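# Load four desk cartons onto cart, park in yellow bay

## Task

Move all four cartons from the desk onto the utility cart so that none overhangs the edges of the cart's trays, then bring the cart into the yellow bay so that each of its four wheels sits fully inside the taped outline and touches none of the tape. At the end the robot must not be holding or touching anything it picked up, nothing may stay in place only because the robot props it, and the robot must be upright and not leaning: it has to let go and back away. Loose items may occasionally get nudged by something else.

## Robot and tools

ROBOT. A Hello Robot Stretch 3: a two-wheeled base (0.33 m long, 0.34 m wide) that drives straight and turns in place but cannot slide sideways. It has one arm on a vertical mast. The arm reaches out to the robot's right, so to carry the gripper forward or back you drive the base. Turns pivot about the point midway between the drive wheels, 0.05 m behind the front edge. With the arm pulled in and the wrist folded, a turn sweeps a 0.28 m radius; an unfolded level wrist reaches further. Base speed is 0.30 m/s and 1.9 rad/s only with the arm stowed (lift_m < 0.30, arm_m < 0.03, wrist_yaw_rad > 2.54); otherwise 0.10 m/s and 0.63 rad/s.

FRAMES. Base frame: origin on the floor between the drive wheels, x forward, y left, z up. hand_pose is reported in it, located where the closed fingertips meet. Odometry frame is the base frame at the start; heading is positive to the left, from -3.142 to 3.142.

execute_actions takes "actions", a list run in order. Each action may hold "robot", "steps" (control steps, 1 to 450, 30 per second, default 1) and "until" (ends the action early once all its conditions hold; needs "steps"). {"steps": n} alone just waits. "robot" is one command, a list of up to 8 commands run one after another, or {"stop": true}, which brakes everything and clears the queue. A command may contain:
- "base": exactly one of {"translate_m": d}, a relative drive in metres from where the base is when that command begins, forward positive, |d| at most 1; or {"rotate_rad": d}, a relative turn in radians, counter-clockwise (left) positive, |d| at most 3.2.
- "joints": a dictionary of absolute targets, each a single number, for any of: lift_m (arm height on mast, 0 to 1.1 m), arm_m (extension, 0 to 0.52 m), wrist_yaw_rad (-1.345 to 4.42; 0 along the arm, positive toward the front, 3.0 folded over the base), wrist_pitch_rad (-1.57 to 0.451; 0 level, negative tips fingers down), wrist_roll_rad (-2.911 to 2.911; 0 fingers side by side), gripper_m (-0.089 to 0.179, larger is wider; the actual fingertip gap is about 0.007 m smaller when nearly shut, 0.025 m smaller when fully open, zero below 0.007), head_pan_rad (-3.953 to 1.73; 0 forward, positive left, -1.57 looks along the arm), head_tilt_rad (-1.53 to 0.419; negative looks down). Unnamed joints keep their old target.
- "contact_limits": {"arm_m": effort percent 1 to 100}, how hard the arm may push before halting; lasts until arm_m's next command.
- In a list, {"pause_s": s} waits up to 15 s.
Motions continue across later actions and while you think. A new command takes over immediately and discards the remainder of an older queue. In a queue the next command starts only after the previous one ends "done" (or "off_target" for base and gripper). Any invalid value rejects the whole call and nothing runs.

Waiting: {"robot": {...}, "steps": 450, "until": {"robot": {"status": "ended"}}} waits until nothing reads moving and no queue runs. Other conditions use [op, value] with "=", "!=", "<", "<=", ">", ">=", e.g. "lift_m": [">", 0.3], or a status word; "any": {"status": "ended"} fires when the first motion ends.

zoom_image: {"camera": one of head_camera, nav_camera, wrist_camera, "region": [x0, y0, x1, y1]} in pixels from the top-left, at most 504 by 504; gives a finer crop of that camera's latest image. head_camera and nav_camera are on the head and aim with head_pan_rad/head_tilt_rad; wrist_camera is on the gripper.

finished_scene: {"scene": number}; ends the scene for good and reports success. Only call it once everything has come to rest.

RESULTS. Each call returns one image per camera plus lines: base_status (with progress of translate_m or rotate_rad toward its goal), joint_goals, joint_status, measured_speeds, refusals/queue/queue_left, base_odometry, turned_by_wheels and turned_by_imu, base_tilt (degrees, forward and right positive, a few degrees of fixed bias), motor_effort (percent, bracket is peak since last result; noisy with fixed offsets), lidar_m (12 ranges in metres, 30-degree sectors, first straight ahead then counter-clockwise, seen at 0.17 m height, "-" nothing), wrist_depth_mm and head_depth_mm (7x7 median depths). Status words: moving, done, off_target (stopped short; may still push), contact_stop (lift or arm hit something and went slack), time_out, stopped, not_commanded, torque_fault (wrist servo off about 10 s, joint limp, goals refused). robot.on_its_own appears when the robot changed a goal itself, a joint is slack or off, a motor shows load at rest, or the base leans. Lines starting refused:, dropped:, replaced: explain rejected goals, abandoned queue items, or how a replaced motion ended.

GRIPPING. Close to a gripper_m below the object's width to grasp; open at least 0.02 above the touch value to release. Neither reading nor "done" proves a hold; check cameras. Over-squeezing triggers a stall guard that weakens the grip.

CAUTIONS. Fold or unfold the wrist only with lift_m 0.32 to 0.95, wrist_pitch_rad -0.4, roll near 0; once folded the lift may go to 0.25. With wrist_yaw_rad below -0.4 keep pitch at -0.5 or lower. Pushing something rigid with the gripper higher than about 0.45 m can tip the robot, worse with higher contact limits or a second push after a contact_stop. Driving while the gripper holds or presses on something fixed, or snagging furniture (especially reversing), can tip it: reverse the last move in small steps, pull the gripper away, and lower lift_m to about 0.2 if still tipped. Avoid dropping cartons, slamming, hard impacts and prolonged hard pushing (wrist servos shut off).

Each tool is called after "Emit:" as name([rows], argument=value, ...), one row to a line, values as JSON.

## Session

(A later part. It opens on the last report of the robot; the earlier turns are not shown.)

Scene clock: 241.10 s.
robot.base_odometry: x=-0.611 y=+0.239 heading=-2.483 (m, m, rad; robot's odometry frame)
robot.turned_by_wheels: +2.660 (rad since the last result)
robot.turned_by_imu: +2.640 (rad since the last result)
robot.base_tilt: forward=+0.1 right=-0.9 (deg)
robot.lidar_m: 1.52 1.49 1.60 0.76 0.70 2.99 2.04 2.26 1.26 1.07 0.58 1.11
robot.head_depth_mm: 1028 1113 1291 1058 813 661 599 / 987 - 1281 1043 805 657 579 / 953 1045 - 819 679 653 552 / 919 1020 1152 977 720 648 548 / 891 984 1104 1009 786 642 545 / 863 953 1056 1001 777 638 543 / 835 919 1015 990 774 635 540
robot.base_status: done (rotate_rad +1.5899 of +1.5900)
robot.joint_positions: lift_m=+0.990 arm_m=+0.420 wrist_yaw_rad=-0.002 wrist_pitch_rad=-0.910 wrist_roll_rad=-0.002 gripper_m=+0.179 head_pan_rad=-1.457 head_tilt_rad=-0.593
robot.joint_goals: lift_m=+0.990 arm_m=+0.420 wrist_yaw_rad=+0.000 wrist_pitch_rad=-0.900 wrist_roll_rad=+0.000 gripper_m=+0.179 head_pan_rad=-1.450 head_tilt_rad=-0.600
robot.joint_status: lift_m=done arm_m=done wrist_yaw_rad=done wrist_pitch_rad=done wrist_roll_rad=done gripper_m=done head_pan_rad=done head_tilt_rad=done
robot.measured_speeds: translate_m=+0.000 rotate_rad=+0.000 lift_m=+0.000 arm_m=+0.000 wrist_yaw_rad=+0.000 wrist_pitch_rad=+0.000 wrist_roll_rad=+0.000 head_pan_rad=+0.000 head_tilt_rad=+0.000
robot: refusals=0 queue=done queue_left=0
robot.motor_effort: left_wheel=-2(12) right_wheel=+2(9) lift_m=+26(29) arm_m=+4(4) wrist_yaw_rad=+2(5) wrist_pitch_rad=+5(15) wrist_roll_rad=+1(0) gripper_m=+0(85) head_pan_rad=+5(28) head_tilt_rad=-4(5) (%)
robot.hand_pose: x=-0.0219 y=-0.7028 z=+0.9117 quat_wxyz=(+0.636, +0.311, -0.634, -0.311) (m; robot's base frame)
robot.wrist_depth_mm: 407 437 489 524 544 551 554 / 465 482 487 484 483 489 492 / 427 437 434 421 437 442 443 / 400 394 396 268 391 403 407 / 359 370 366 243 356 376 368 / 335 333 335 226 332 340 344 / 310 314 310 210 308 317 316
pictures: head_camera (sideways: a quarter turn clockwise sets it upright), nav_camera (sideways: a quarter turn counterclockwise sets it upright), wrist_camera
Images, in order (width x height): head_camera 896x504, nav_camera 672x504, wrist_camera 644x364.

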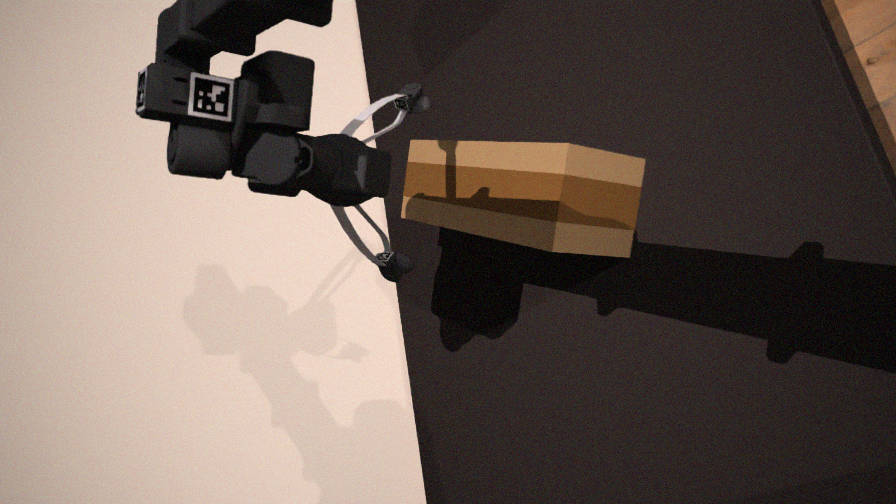

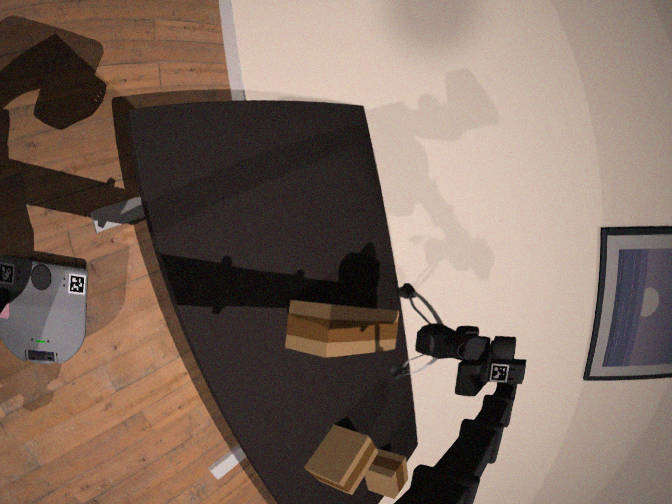

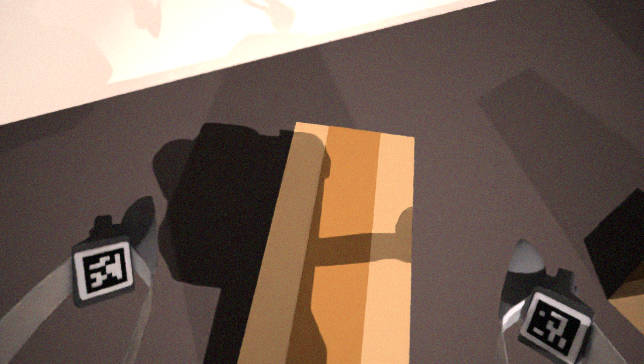

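Emit:
execute_actions([
  {"robot":[{"joints":{"arm_m":0.385,"wrist_yaw_rad":-0.07,"lift_m":0.895}},{"joints":{"gripper_m":0.05}}],"steps":300,"until":{"robot":{"status":"ended"}}},
])

Scene clock: 249.77 s.
robot.base_odometry: x=-0.611 y=+0.239 heading=-2.483 (m, m, rad; robot's odometry frame)
robot.turned_by_wheels: +0.000 (rad since the last result)
robot.turned_by_imu: +0.000 (rad since the last result)
robot.base_tilt: forward=+0.2 right=-0.9 (deg)
robot.lidar_m: 1.52 1.49 1.61 0.76 0.70 2.98 2.04 2.26 1.25 1.07 0.58 1.12
robot.head_depth_mm: 1024 1154 1264 - 787 654 599 / 990 1101 1197 1003 806 655 578 / 949 1061 1175 730 678 651 552 / 920 1019 1141 1016 721 646 548 / 889 984 1099 1006 785 642 546 / 864 945 1054 997 780 639 542 / 838 916 1018 985 773 633 539
robot.base_status: done (rotate_rad +1.5901 of +1.5900)
robot.joint_positions: lift_m=+0.895 arm_m=+0.385 wrist_yaw_rad=-0.064 wrist_pitch_rad=-0.912 wrist_roll_rad=-0.002 gripper_m=+0.051 head_pan_rad=-1.457 head_tilt_rad=-0.593
robot.joint_goals: lift_m=+0.895 arm_m=+0.385 wrist_yaw_rad=-0.070 wrist_pitch_rad=-0.900 wrist_roll_rad=+0.000 gripper_m=+0.050 head_pan_rad=-1.450 head_tilt_rad=-0.600
robot.joint_status: lift_m=done arm_m=done wrist_yaw_rad=done wrist_pitch_rad=done wrist_roll_rad=done gripper_m=done head_pan_rad=done head_tilt_rad=done
robot.measured_speeds: translate_m=+0.000 rotate_rad=+0.000 lift_m=+0.000 arm_m=+0.000 wrist_yaw_rad=+0.000 wrist_pitch_rad=+0.000 wrist_roll_rad=+0.000 head_pan_rad=+0.000 head_tilt_rad=+0.000
robot: refusals=0 queue=done queue_left=0
robot.motor_effort: left_wheel=+3(3) right_wheel=-4(5) lift_m=+31(30) arm_m=-5(6) wrist_yaw_rad=-7(7) wrist_pitch_rad=+7(6) wrist_roll_rad=+0(0) gripper_m=-24(99) head_pan_rad=+4(4) head_tilt_rad=-5(4) (%)
robot.hand_pose: x=-0.0304 y=-0.6677 z=+0.8162 quat_wxyz=(+0.625, +0.291, -0.643, -0.332) (m; robot's base frame)
robot.wrist_depth_mm: 402 391 388 212 377 394 398 / 348 348 340 190 195 359 359 / 315 319 304 170 175 323 321 / 287 287 159 156 157 293 293 / 263 269 144 144 145 266 270 / 244 242 133 133 134 254 249 / 230 228 124 124 124 227 231
pictures: head_camera (sideways: a quarter turn clockwise sets it upright), nav_camera (sideways: a quarter turn counterclockwise sets it upright), wrist_camera
Images, in order (width x height): head_camera 896x504, nav_camera 672x504, wrist_camera 644x364.

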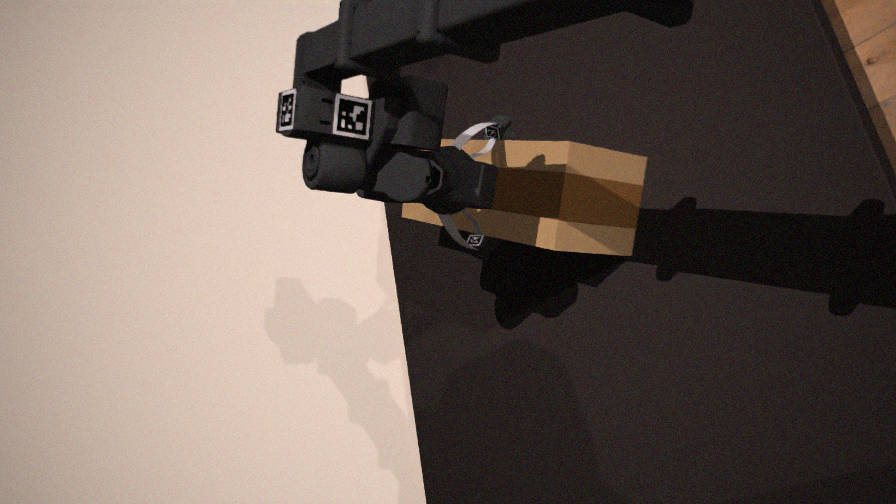

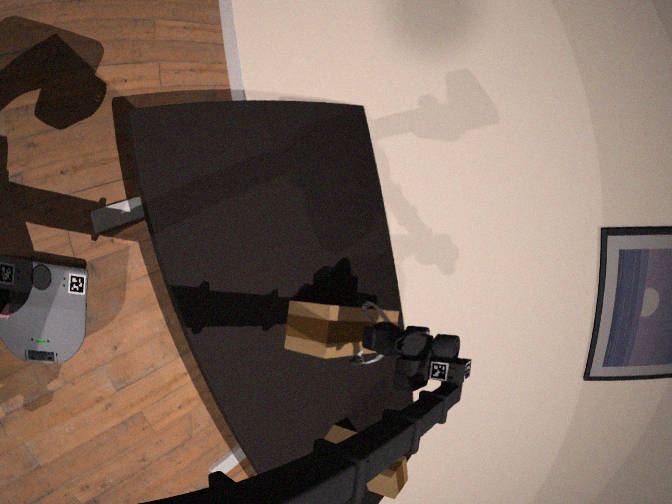

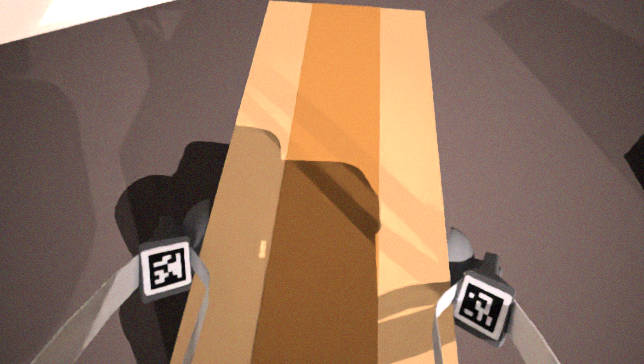

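Emit:
execute_actions([
  {"robot":{"joints":{"lift_m":1.1}},"steps":300,"until":{"robot":{"lift_m":[">",1.06]}}},
  {"robot":[{"base":{"rotate_rad":-1.22},"joints":{"arm_m":0.3}},{"base":{"translate_m":-0.16},"joints":{"wrist_yaw_rad":0.79}},{"base":{"rotate_rad":-1.55},"joints":{"arm_m":0.495,"head_pan_rad":-1.3}}],"steps":450,"until":{"robot":{"status":"ended"}}},
])

Scene clock: 271.93 s.
robot.base_odometry: x=-0.475 y=+0.154 heading=+1.030 (m, m, rad; robot's odometry frame)
robot.turned_by_wheels: -2.770 (rad since the last result)
robot.turned_by_imu: -2.745 (rad since the last result)
robot.base_tilt: forward=+0.1 right=-0.9 (deg)
robot.lidar_m: 2.02 1.35 1.28 0.73 1.24 1.56 1.47 1.53 0.70 0.50 0.72 2.28
robot.head_depth_mm: 2911 - 3211 771 782 1028 1229 / 2976 2734 1158 747 685 941 1175 / 3046 2791 937 829 731 853 1022 / 3068 2801 1147 890 1098 1200 1171 / 3097 2868 1104 1173 1241 1370 1233 / 3124 2935 3091 2243 1759 1436 1226 / 3227 3614 3095 2237 1741 1424 1211
robot.base_status: done (rotate_rad -1.5499 of -1.5500)
robot.joint_positions: lift_m=+1.099 arm_m=+0.495 wrist_yaw_rad=+0.793 wrist_pitch_rad=-0.912 wrist_roll_rad=-0.006 gripper_m=+0.062 head_pan_rad=-1.307 head_tilt_rad=-0.594
robot.joint_goals: lift_m=+1.100 arm_m=+0.495 wrist_yaw_rad=+0.790 wrist_pitch_rad=-0.900 wrist_roll_rad=+0.000 gripper_m=+0.062 head_pan_rad=-1.300 head_tilt_rad=-0.600
robot.joint_status: lift_m=done arm_m=done wrist_yaw_rad=done wrist_pitch_rad=done wrist_roll_rad=done gripper_m=done head_pan_rad=done head_tilt_rad=done
robot.measured_speeds: translate_m=+0.000 rotate_rad=+0.000 lift_m=+0.000 arm_m=+0.000 wrist_yaw_rad=+0.000 wrist_pitch_rad=+0.000 wrist_roll_rad=+0.000 head_pan_rad=+0.000 head_tilt_rad=+0.000
robot: refusals=0 queue=done queue_left=0
robot.on_its_own: gripper_m is held at +0.062, not at your +0.050, by its stall guard, which is not easing now
robot.motor_effort: left_wheel=+3(15) right_wheel=-1(13) lift_m=+33(49) arm_m=+4(7) wrist_yaw_rad=-3(18) wrist_pitch_rad=+6(44) wrist_roll_rad=+3(6) gripper_m=-1(24) head_pan_rad=+4(23) head_tilt_rad=-4(4) (%)
robot.hand_pose: x=+0.0766 y=-0.7366 z=+1.0208 quat_wxyz=(+0.707, +0.532, -0.463, -0.041) (m; robot's base frame)
robot.wrist_depth_mm: - - - 506 513 506 - / - - - 510 524 519 - / - - - 483 490 485 471 / - - - 443 316 438 426 / - - - 402 295 396 392 / - - 372 365 273 376 370 / - - 353 340 248 345 346
pictures: head_camera (sideways: a quarter turn clockwise sets it upright), nav_camera (sideways: a quarter turn counterclockwise sets it upright), wrist_camera
Images, in order (width x height): head_camera 896x504, nav_camera 672x504, wrist_camera 644x364.

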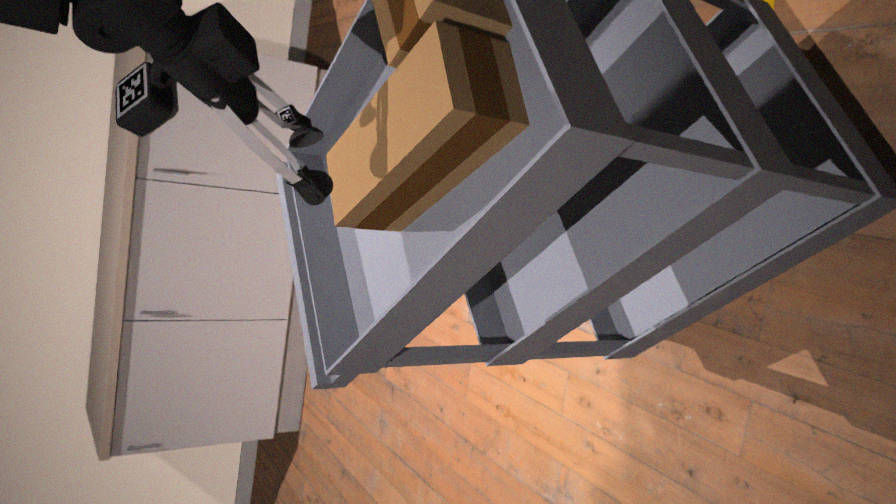

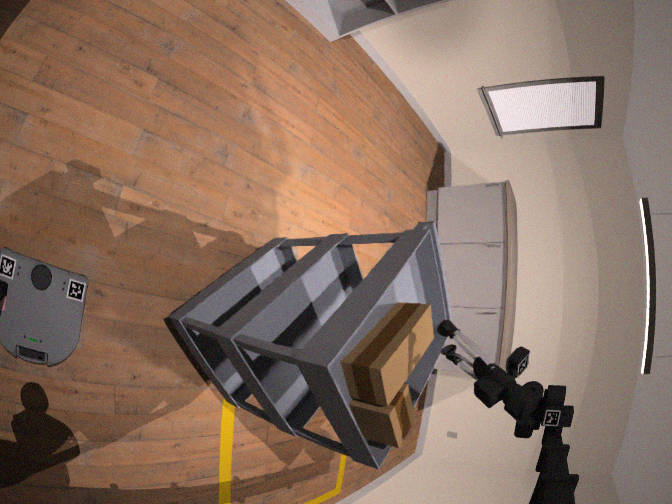

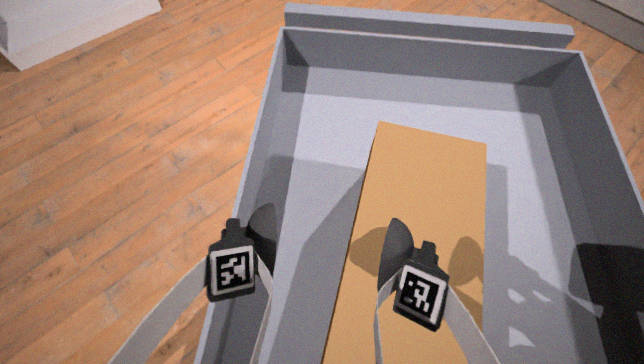

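Emit:
execute_actions([
  {"robot":{"base":{"translate_m":0.67},"joints":{"arm_m":0.2,"wrist_yaw_rad":0.2,"gripper_m":0.179,"head_pan_rad":-1.9,"head_tilt_rad":-0.6,"lift_m":1.0}},"steps":300,"until":{"robot":{"status":"ended"}}},
])

Emit:
execute_actions([
  {"robot":{"base":{"rotate_rad":-3.08},"joints":{"arm_m":0.3,"head_pan_rad":-1.5}},"steps":300,"until":{"robot":{"status":"ended"}}},
])

Scene clock: 287.87 s.
robot.base_odometry: x=-0.130 y=+0.729 heading=+1.030 (m, m, rad; robot's odometry frame)
robot.turned_by_wheels: +0.000 (rad since the last result)
robot.turned_by_imu: +0.001 (rad since the last result)
robot.base_tilt: forward=+0.1 right=-0.9 (deg)
robot.lidar_m: 1.36 1.65 0.91 1.24 1.13 1.07 2.13 0.83 0.83 0.96 2.42 1.66
robot.head_depth_mm: 2916 3065 1236 - - 1219 1259 / 3358 3558 3409 - 1102 1337 1255 / 3400 3817 - 1370 1260 1366 1239 / 3304 3504 - 1404 1455 1389 1239 / 3117 2834 - 2202 1701 1453 1231 / 2995 2668 - - 1749 1445 1220 / 2870 2613 - - 1741 1425 1220
robot.base_status: done (translate_m +0.6700 of +0.6700)
robot.joint_positions: lift_m=+1.000 arm_m=+0.200 wrist_yaw_rad=+0.202 wrist_pitch_rad=-0.911 wrist_roll_rad=-0.005 gripper_m=+0.179 head_pan_rad=-1.893 head_tilt_rad=-0.594
robot.joint_goals: lift_m=+1.000 arm_m=+0.200 wrist_yaw_rad=+0.200 wrist_pitch_rad=-0.900 wrist_roll_rad=+0.000 gripper_m=+0.179 head_pan_rad=-1.900 head_tilt_rad=-0.600
robot.joint_status: lift_m=done arm_m=done wrist_yaw_rad=done wrist_pitch_rad=done wrist_roll_rad=done gripper_m=done head_pan_rad=done head_tilt_rad=done
robot.measured_speeds: translate_m=+0.000 rotate_rad=+0.000 lift_m=+0.000 arm_m=+0.000 wrist_yaw_rad=+0.000 wrist_pitch_rad=+0.000 wrist_roll_rad=+0.000 head_pan_rad=+0.000 head_tilt_rad=+0.000
robot: refusals=0 queue=done queue_left=0
robot.motor_effort: left_wheel=+3(8) right_wheel=-2(3) lift_m=+26(37) arm_m=-5(3) wrist_yaw_rad=-3(4) wrist_pitch_rad=+6(6) wrist_roll_rad=+3(2) gripper_m=+0(84) head_pan_rad=-5(47) head_tilt_rad=-4(3) (%)
robot.hand_pose: x=+0.0062 y=-0.4805 z=+0.9216 quat_wxyz=(+0.665, +0.374, -0.598, -0.245) (m; robot's base frame)
robot.wrist_depth_mm: - - - - - - 427 / - - - - - - 544 / - - - - - - 761 / - - - - - 726 690 / - - - - - 989 633 / - - - - - - 584 / 988 967 978 963 986 957 869
pictures: head_camera (sideways: a quarter turn clockwise sets it upright), nav_camera (sideways: a quarter turn counterclockwise sets it upright), wrist_camera
Images, in order (width x height): head_camera 896x504, nav_camera 672x504, wrist_camera 644x364.

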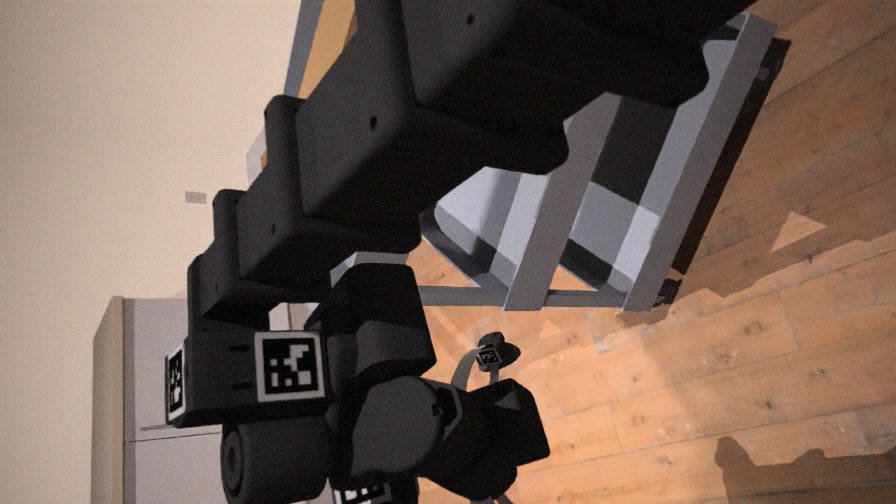

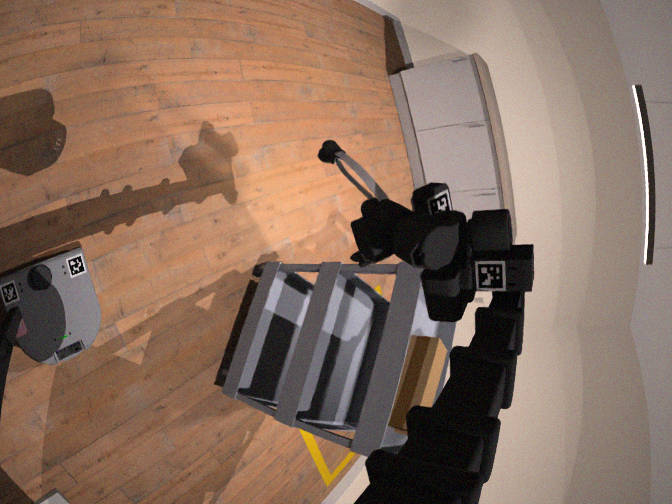

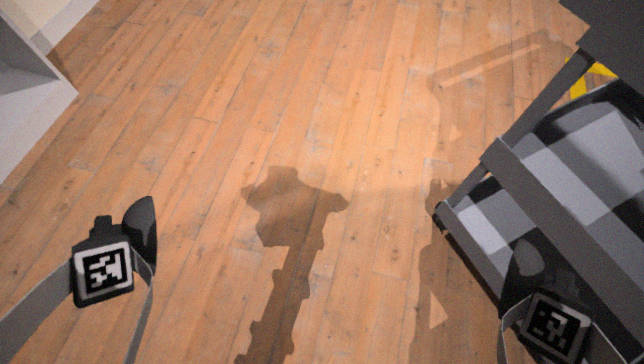

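Scene clock: 293.67 s.
robot.base_odometry: x=-0.130 y=+0.729 heading=-2.050 (m, m, rad; robot's odometry frame)
robot.turned_by_wheels: -3.080 (rad since the last result)
robot.turned_by_imu: -3.058 (rad since the last result)
robot.base_tilt: forward=+0.1 right=-0.9 (deg)
robot.lidar_m: 2.14 0.83 0.83 2.91 2.23 1.36 1.50 1.68 0.91 1.24 1.07 1.81
robot.head_depth_mm: 1021 1089 1271 929 811 698 1252 / 1023 - - 1044 802 692 1247 / 1027 1108 - 758 727 706 1242 / 1039 1149 1255 907 744 704 1232 / 1048 1159 1272 1016 787 697 1226 / 1055 1163 1256 1000 776 1332 1224 / 1063 1174 1272 987 772 1334 1211
robot.base_status: done (rotate_rad -3.0799 of -3.0800)
robot.joint_positions: lift_m=+1.000 arm_m=+0.300 wrist_yaw_rad=+0.202 wrist_pitch_rad=-0.911 wrist_roll_rad=-0.005 gripper_m=+0.179 head_pan_rad=-1.507 head_tilt_rad=-0.594
robot.joint_goals: lift_m=+1.000 arm_m=+0.300 wrist_yaw_rad=+0.200 wrist_pitch_rad=-0.900 wrist_roll_rad=+0.000 gripper_m=+0.179 head_pan_rad=-1.500 head_tilt_rad=-0.600
robot.joint_status: lift_m=done arm_m=done wrist_yaw_rad=done wrist_pitch_rad=done wrist_roll_rad=done gripper_m=done head_pan_rad=done head_tilt_rad=done
robot.measured_speeds: translate_m=+0.000 rotate_rad=+0.000 lift_m=+0.000 arm_m=+0.000 wrist_yaw_rad=+0.000 wrist_pitch_rad=+0.000 wrist_roll_rad=+0.000 head_pan_rad=+0.000 head_tilt_rad=+0.000
robot: refusals=0 queue=done queue_left=0
robot.motor_effort: left_wheel=+3(10) right_wheel=-2(6) lift_m=+26(27) arm_m=+4(5) wrist_yaw_rad=-3(2) wrist_pitch_rad=+6(6) wrist_roll_rad=+2(2) gripper_m=-1(0) head_pan_rad=+4(39) head_tilt_rad=-4(4) (%)
robot.hand_pose: x=+0.0061 y=-0.5800 z=+0.9217 quat_wxyz=(+0.665, +0.374, -0.598, -0.245) (m; robot's base frame)
robot.wrist_depth_mm: 561 555 553 555 558 565 569 / 488 492 491 494 498 505 500 / 446 445 453 450 445 459 452 / 404 411 407 402 280 413 398 / 376 383 377 377 257 376 381 / 349 343 349 339 237 244 351 / 322 320 324 325 321 324 329
pictures: head_camera (sideways: a quarter turn clockwise sets it upright), nav_camera (sideways: a quarter turn counterclockwise sets it upright), wrist_camera
Images, in order (width x height): head_camera 896x504, nav_camera 672x504, wrist_camera 644x364.

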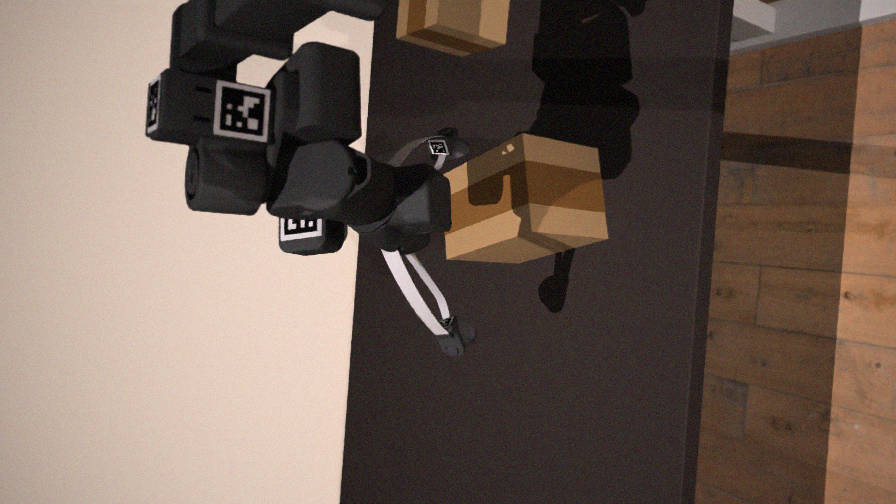

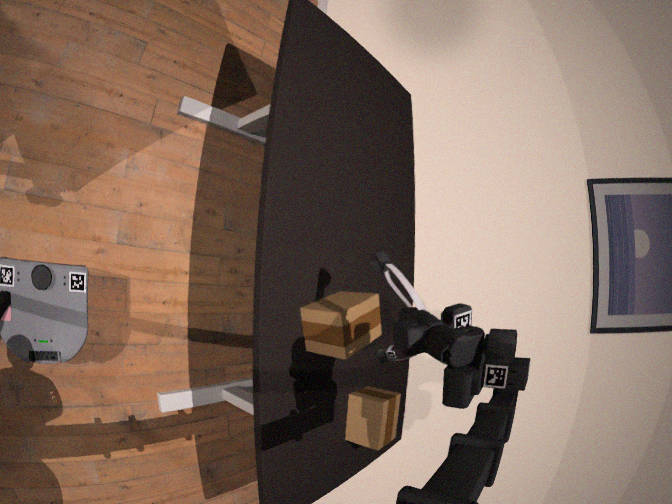

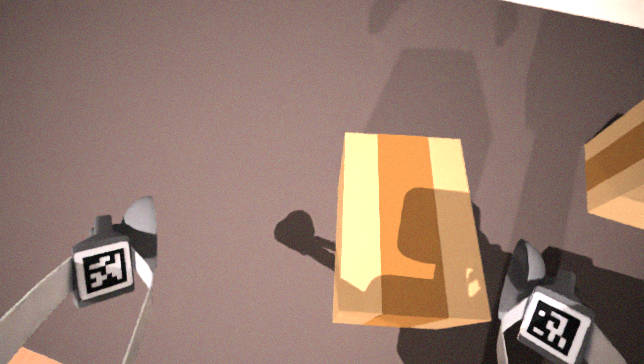

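Emit:
execute_actions([
  {"robot":[{"base":{"translate_m":-0.05},"joints":{"arm_m":0.352,"lift_m":0.97}},{"joints":{"lift_m":0.893}},{"joints":{"gripper_m":0.05}}],"steps":300,"until":{"robot":{"status":"ended"}}},
])

Scene clock: 302.57 s.
robot.base_odometry: x=-0.107 y=+0.773 heading=-2.050 (m, m, rad; robot's odometry frame)
robot.turned_by_wheels: +0.000 (rad since the last result)
robot.turned_by_imu: -0.001 (rad since the last result)
robot.base_tilt: forward=+0.2 right=-0.8 (deg)
robot.lidar_m: 2.18 0.87 0.87 2.90 2.17 1.31 1.51 1.63 0.89 1.24 1.11 1.11
robot.head_depth_mm: 1018 1122 1237 - - 696 1231 / 1022 1129 1219 964 804 694 1247 / 1029 1137 1228 - 751 704 1242 / 1035 1148 1262 1059 722 702 1232 / 1043 1163 1275 1009 785 696 1232 / 1050 1168 1262 995 777 1336 1224 / 1061 1176 1270 988 773 1328 1219
robot.base_status: done (translate_m -0.0500 of -0.0500)
robot.joint_positions: lift_m=+0.893 arm_m=+0.352 wrist_yaw_rad=+0.195 wrist_pitch_rad=-0.912 wrist_roll_rad=-0.006 gripper_m=+0.051 head_pan_rad=-1.507 head_tilt_rad=-0.594
robot.joint_goals: lift_m=+0.893 arm_m=+0.352 wrist_yaw_rad=+0.200 wrist_pitch_rad=-0.900 wrist_roll_rad=+0.000 gripper_m=+0.050 head_pan_rad=-1.500 head_tilt_rad=-0.600
robot.joint_status: lift_m=done arm_m=done wrist_yaw_rad=done wrist_pitch_rad=done wrist_roll_rad=done gripper_m=done head_pan_rad=done head_tilt_rad=done
robot.measured_speeds: translate_m=+0.000 rotate_rad=+0.000 lift_m=+0.000 arm_m=+0.000 wrist_yaw_rad=+0.000 wrist_pitch_rad=+0.000 wrist_roll_rad=+0.000 head_pan_rad=+0.000 head_tilt_rad=+0.000
robot: refusals=0 queue=done queue_left=0
robot.motor_effort: left_wheel=+0(6) right_wheel=+2(6) lift_m=+28(31) arm_m=+3(5) wrist_yaw_rad=+4(6) wrist_pitch_rad=+6(6) wrist_roll_rad=+3(3) gripper_m=-29(100) head_pan_rad=+4(5) head_tilt_rad=-4(4) (%)
robot.hand_pose: x=+0.0051 y=-0.6319 z=+0.8144 quat_wxyz=(+0.664, +0.373, -0.599, -0.247) (m; robot's base frame)
robot.wrist_depth_mm: 387 388 392 394 394 397 399 / 340 348 346 187 355 353 360 / 310 314 302 169 174 321 317 / 283 285 159 154 156 291 287 / 263 265 142 142 143 269 269 / 243 240 131 131 132 249 247 / 229 226 122 122 123 225 230
pictures: head_camera (sideways: a quarter turn clockwise sets it upright), nav_camera (sideways: a quarter turn counterclockwise sets it upright), wrist_camera
Images, in order (width x height): head_camera 896x504, nav_camera 672x504, wrist_camera 644x364.

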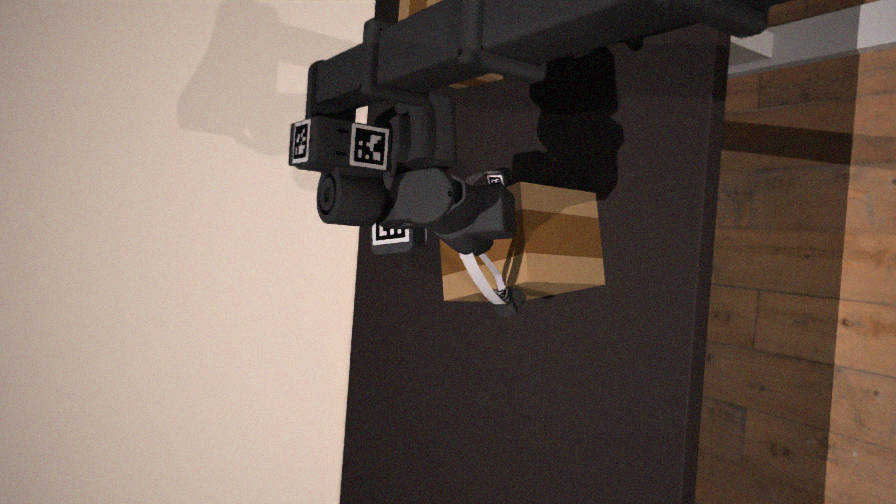

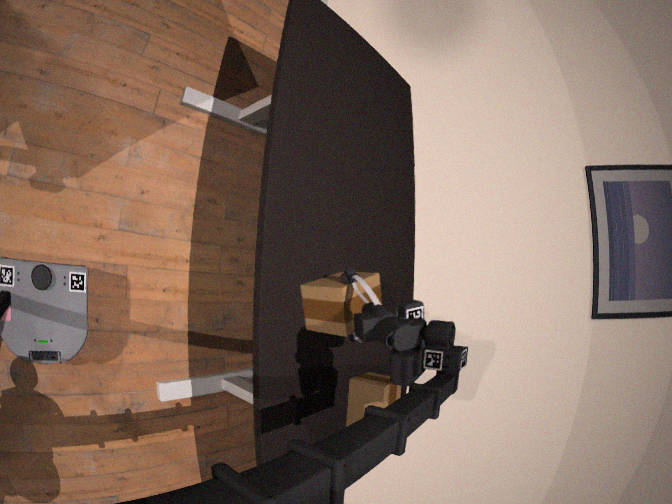

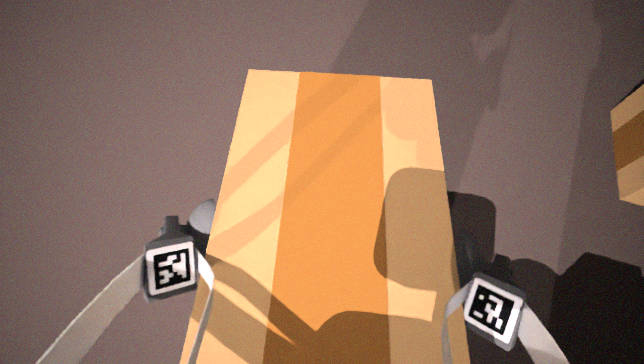

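Emit:
execute_actions([
  {"robot":{"joints":{"gripper_m":0.02,"lift_m":1.1}},"steps":300,"until":{"robot":{"lift_m":[">",0.96]}}},
  {"robot":{"base":{"rotate_rad":1.43},"joints":{"arm_m":0.05,"wrist_yaw_rad":0.0}},"steps":300,"until":{"robot":{"base_status":"done"}}},
  {"robot":{"base":{"translate_m":0.61},"joints":{"gripper_m":0.025}},"steps":30},
])

Scene clock: 315.40 s.
robot.base_odometry: x=-0.053 y=+0.734 heading=-0.620 (m, m, rad; robot's odometry frame)
robot.turned_by_wheels: +1.430 (rad since the last result)
robot.turned_by_imu: +1.419 (rad since the last result)
robot.base_tilt: forward=-0.2 right=-1.1 (deg)
robot.lidar_m: 0.91 2.57 1.64 1.30 1.58 0.95 1.31 1.32 1.15 2.18 0.82 0.82
robot.head_depth_mm: - - - - 1838 1490 1258 / - - - - - 363 1242 / 1881 2060 - - - 348 1223 / 1857 2044 2297 2422 334 348 1230 / 1863 2058 2293 2272 1666 1417 1225 / 1858 2040 2283 2275 1769 1445 1226 / 1841 2026 2277 2247 1730 1434 1219
robot.base_status: moving (translate_m +0.0669 of +0.6100)
robot.joint_positions: lift_m=+1.099 arm_m=+0.050 wrist_yaw_rad=+0.002 wrist_pitch_rad=-0.949 wrist_roll_rad=-0.006 gripper_m=+0.029 head_pan_rad=-1.507 head_tilt_rad=-0.594
robot.joint_goals: lift_m=+1.100 arm_m=+0.050 wrist_yaw_rad=+0.000 wrist_pitch_rad=-0.900 wrist_roll_rad=+0.000 gripper_m=+0.029 head_pan_rad=-1.500 head_tilt_rad=-0.600
robot.joint_status: lift_m=done arm_m=done wrist_yaw_rad=done wrist_pitch_rad=done wrist_roll_rad=done gripper_m=done head_pan_rad=done head_tilt_rad=done
robot.measured_speeds: translate_m=+0.100 rotate_rad=+0.000 lift_m=+0.000 arm_m=+0.000 wrist_yaw_rad=+0.000 wrist_pitch_rad=+0.000 wrist_roll_rad=+0.000 head_pan_rad=+0.000 head_tilt_rad=+0.000
robot: refusals=0 queue=running queue_left=0
robot.motor_effort: left_wheel=-1(11) right_wheel=+4(10) lift_m=+39(38) arm_m=-5(7) wrist_yaw_rad=-2(5) wrist_pitch_rad=+25(28) wrist_roll_rad=+3(3) gripper_m=-10(96) head_pan_rad=+4(5) head_tilt_rad=-4(3) (%)
robot.hand_pose: x=-0.0214 y=-0.3250 z=+1.0156 quat_wxyz=(+0.631, +0.325, -0.627, -0.322) (m; robot's base frame)
robot.wrist_depth_mm: - - - - - 725 667 / 861 - - - - - 620 / 849 - - 176 183 - 551 / 748 - 161 158 164 - 521 / - - 143 144 146 - 498 / - - 130 132 134 - - / - - 120 121 122 - -
pictures: head_camera (sideways: a quarter turn clockwise sets it upright), nav_camera (sideways: a quarter turn counterclockwise sets it upright), wrist_camera
Images, in order (width x height): head_camera 896x504, nav_camera 672x504, wrist_camera 644x364.

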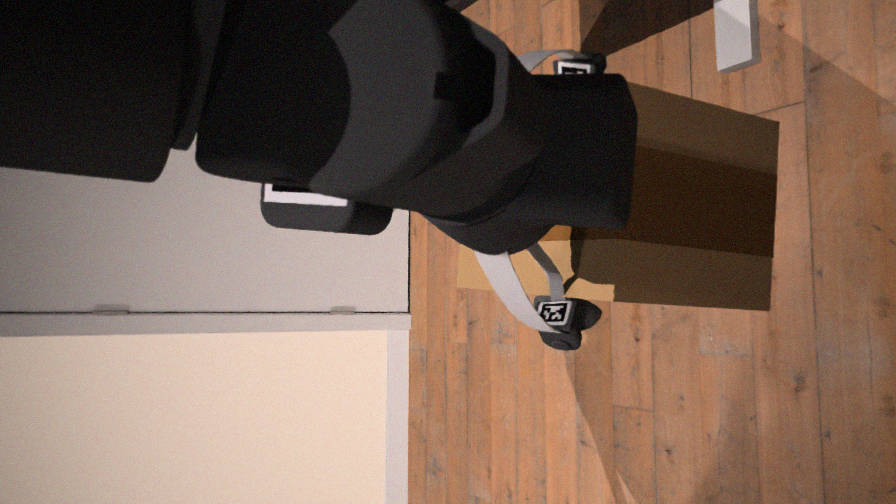

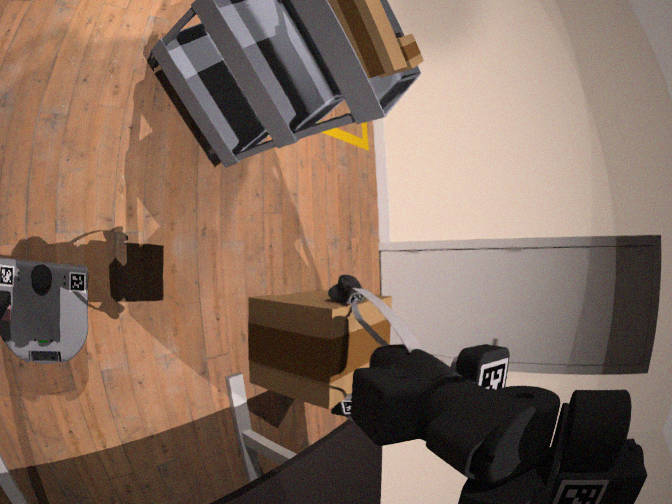

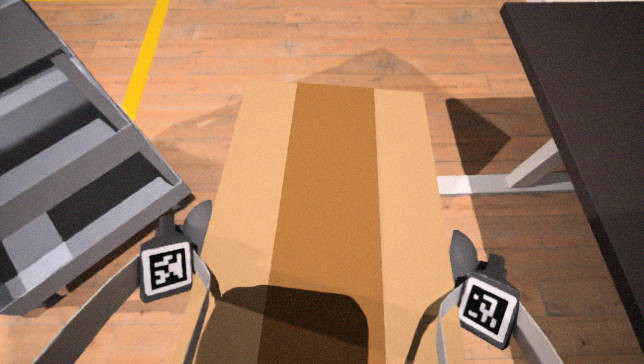

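Box is pitching nose-down a bit; raise pitch to compensate and keep squeezing.

Emit:
execute_actions([
  {"robot":{"joints":{"gripper_m":0.01,"wrist_pitch_rad":-0.8}},"steps":75},
  {"robot":{"joints":{"gripper_m":0.015}},"steps":200,"until":{"robot":{"base_status":"done"}}},
  {"robot":{"base":{"rotate_rad":0.86},"joints":{"gripper_m":0.01,"head_pan_rad":-1.4,"head_tilt_rad":-0.7}},"steps":200,"until":{"robot":{"status":"ended"}}},
])

Scene clock: 323.90 s.
robot.base_odometry: x=+0.389 y=+0.418 heading=+0.240 (m, m, rad; robot's odometry frame)
robot.turned_by_wheels: +0.860 (rad since the last result)
robot.turned_by_imu: +0.854 (rad since the last result)
robot.base_tilt: forward=+0.1 right=-0.9 (deg)
robot.lidar_m: 1.95 1.42 1.36 1.84 1.85 1.60 1.55 0.58 0.42 0.41 2.31 2.30
robot.head_depth_mm: - - - - 554 868 1005 / 2341 2496 - - 357 841 1016 / 2577 2871 936 360 356 851 1053 / 2916 3183 2629 713 555 846 1070 / 3044 3340 2616 1995 1539 1362 1174 / 2828 3116 2574 1972 1608 1356 1172 / 2617 2375 2463 1963 1589 1348 1163
robot.base_status: done (rotate_rad +0.8599 of +0.8600)
robot.joint_positions: lift_m=+1.099 arm_m=+0.050 wrist_yaw_rad=+0.001 wrist_pitch_rad=-0.857 wrist_roll_rad=-0.006 gripper_m=+0.021 head_pan_rad=-1.407 head_tilt_rad=-0.691
robot.joint_goals: lift_m=+1.100 arm_m=+0.050 wrist_yaw_rad=+0.000 wrist_pitch_rad=-0.800 wrist_roll_rad=+0.000 gripper_m=+0.021 head_pan_rad=-1.400 head_tilt_rad=-0.700
robot.joint_status: lift_m=done arm_m=done wrist_yaw_rad=done wrist_pitch_rad=off_target wrist_roll_rad=done gripper_m=off_target head_pan_rad=done head_tilt_rad=done
robot.measured_speeds: translate_m=+0.000 rotate_rad=+0.000 lift_m=+0.000 arm_m=+0.000 wrist_yaw_rad=+0.000 wrist_pitch_rad=+0.000 wrist_roll_rad=+0.000 head_pan_rad=+0.000 head_tilt_rad=+0.000
robot: refusals=0 queue=done queue_left=0
robot.on_its_own: gripper_m is held at +0.021, not at your +0.010, by its stall guard, which is still easing
robot.motor_effort: left_wheel=-2(9) right_wheel=+2(7) lift_m=+39(39) arm_m=-5(5) wrist_yaw_rad=-2(2) wrist_pitch_rad=+30(29) wrist_roll_rad=+2(3) gripper_m=-13(96) head_pan_rad=+4(19) head_tilt_rad=-5(18) (%)
robot.hand_pose: x=-0.0214 y=-0.3447 z=+1.0284 quat_wxyz=(+0.645, +0.295, -0.641, -0.293) (m; robot's base frame)
robot.wrist_depth_mm: - - - 593 605 611 491 / - - - 570 584 416 420 / - - - 184 198 382 375 / - - 166 161 170 435 397 / - - 144 145 149 428 421 / - - 130 131 134 385 388 / - - 119 120 122 - -
pictures: head_camera (sideways: a quarter turn clockwise sets it upright), nav_camera (sideways: a quarter turn counterclockwise sets it upright), wrist_camera
Images, in order (width x height): head_camera 896x504, nav_camera 672x504, wrist_camera 644x364.

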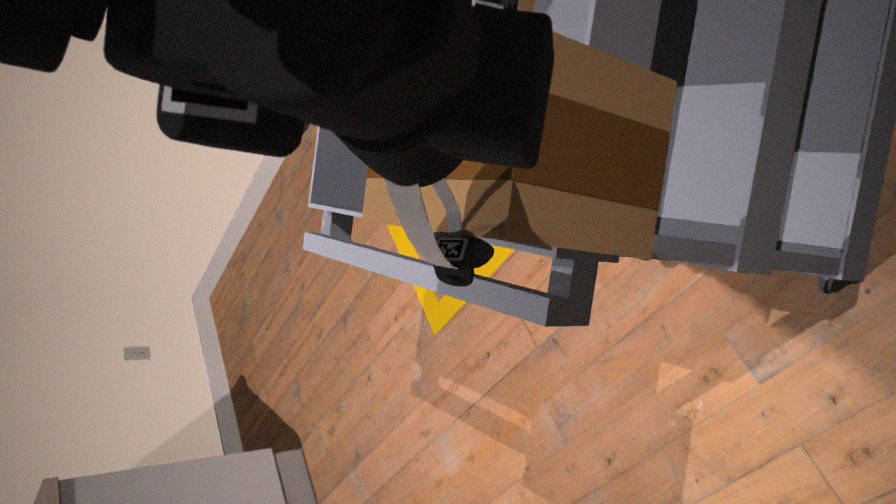

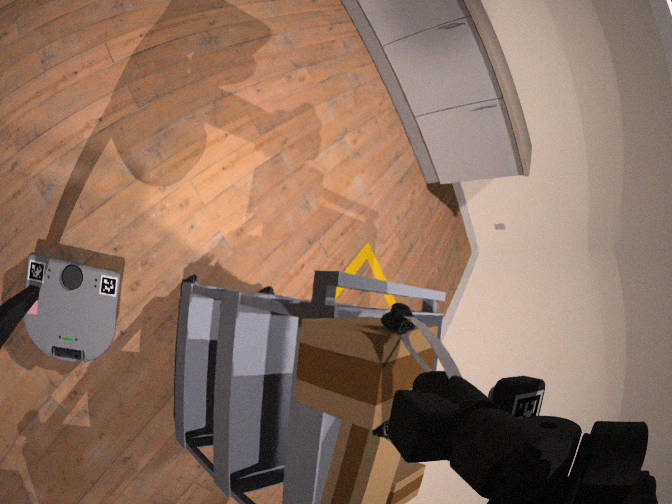

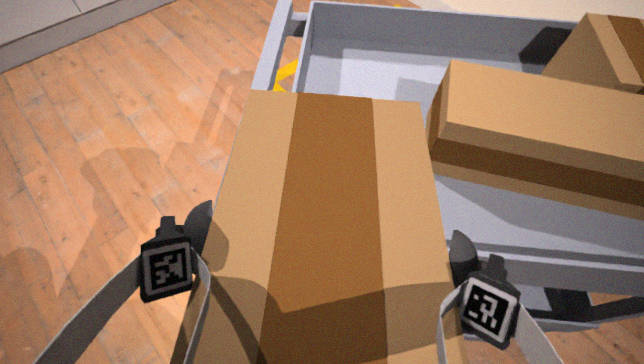

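Emit:
execute_actions([
  {"robot":{"base":{"translate_m":-0.045},"joints":{"gripper_m":0.015,"arm_m":0.44,"wrist_pitch_rad":-0.76}},"steps":60},
  {"robot":{"joints":{"gripper_m":0.01}},"steps":200,"until":{"robot":{"status":"ended"}}},
  {"robot":{"joints":{"gripper_m":0.015,"lift_m":0.98}},"steps":200,"until":{"robot":{"status":"ended"}}},
])

Scene clock: 333.03 s.
robot.base_odometry: x=+0.346 y=+0.408 heading=+0.240 (m, m, rad; robot's odometry frame)
robot.turned_by_wheels: +0.000 (rad since the last result)
robot.turned_by_imu: -0.001 (rad since the last result)
robot.base_tilt: forward=+0.1 right=-0.9 (deg)
robot.lidar_m: 2.00 1.46 1.38 1.87 1.82 1.53 1.51 0.58 0.42 0.41 2.35 2.34
robot.head_depth_mm: 2094 2220 2355 651 643 864 1003 / 2298 - 787 763 591 879 1015 / 2576 2831 736 757 605 874 1053 / 2836 3227 934 751 604 846 1062 / 3084 3336 2596 1819 614 1328 1136 / 2887 3171 2557 1988 1560 1352 1169 / 2692 2895 2484 1956 1592 1344 1165
robot.base_status: done (translate_m -0.0450 of -0.0450)
robot.joint_positions: lift_m=+0.980 arm_m=+0.440 wrist_yaw_rad=+0.001 wrist_pitch_rad=-0.820 wrist_roll_rad=-0.005 gripper_m=+0.024 head_pan_rad=-1.407 head_tilt_rad=-0.691
robot.joint_goals: lift_m=+0.980 arm_m=+0.440 wrist_yaw_rad=+0.000 wrist_pitch_rad=-0.760 wrist_roll_rad=+0.000 gripper_m=+0.022 head_pan_rad=-1.400 head_tilt_rad=-0.700
robot.joint_status: lift_m=done arm_m=done wrist_yaw_rad=done wrist_pitch_rad=off_target wrist_roll_rad=done gripper_m=done head_pan_rad=done head_tilt_rad=done
robot.measured_speeds: translate_m=+0.000 rotate_rad=+0.000 lift_m=+0.000 arm_m=+0.000 wrist_yaw_rad=+0.000 wrist_pitch_rad=+0.000 wrist_roll_rad=+0.000 head_pan_rad=+0.000 head_tilt_rad=+0.000
robot: refusals=0 queue=done queue_left=0
robot.on_its_own: gripper_m is held at +0.022, not at your +0.015, by its stall guard, which is still easing
robot.motor_effort: left_wheel=-2(10) right_wheel=+3(4) lift_m=+32(39) arm_m=+4(10) wrist_yaw_rad=-2(2) wrist_pitch_rad=+31(41) wrist_roll_rad=+2(3) gripper_m=-32(100) head_pan_rad=+4(5) head_tilt_rad=-5(5) (%)
robot.hand_pose: x=-0.0215 y=-0.7418 z=+0.9147 quat_wxyz=(+0.650, +0.283, -0.646, -0.281) (m; robot's base frame)
robot.wrist_depth_mm: - - - - - - - / - - - - - - - / - - 272 185 197 - - / - 250 168 162 171 298 285 / - 238 144 145 148 298 302 / 205 218 129 131 134 278 274 / - 212 119 120 121 245 253
pictures: head_camera (sideways: a quarter turn clockwise sets it upright), nav_camera (sideways: a quarter turn counterclockwise sets it upright), wrist_camera
Images, in order (width x height): head_camera 896x504, nav_camera 672x504, wrist_camera 644x364.

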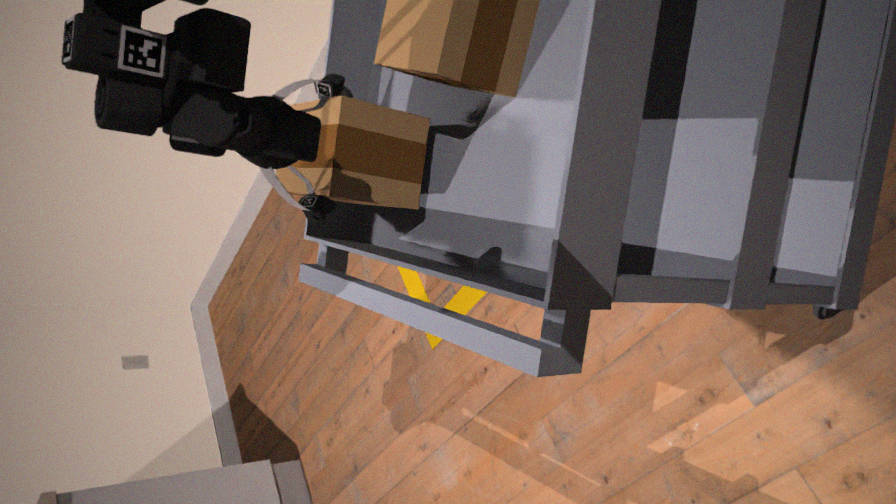

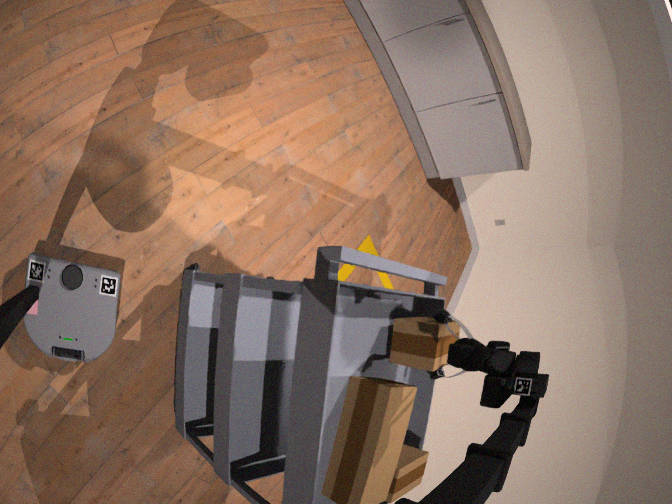

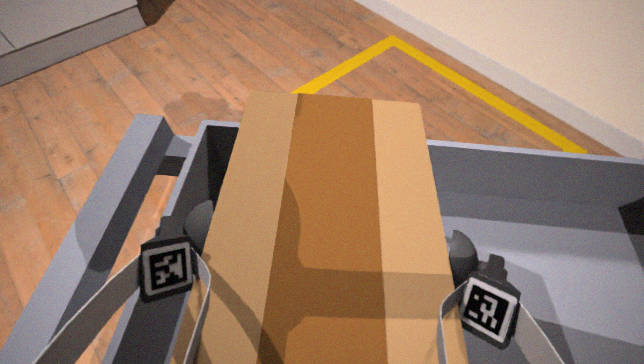

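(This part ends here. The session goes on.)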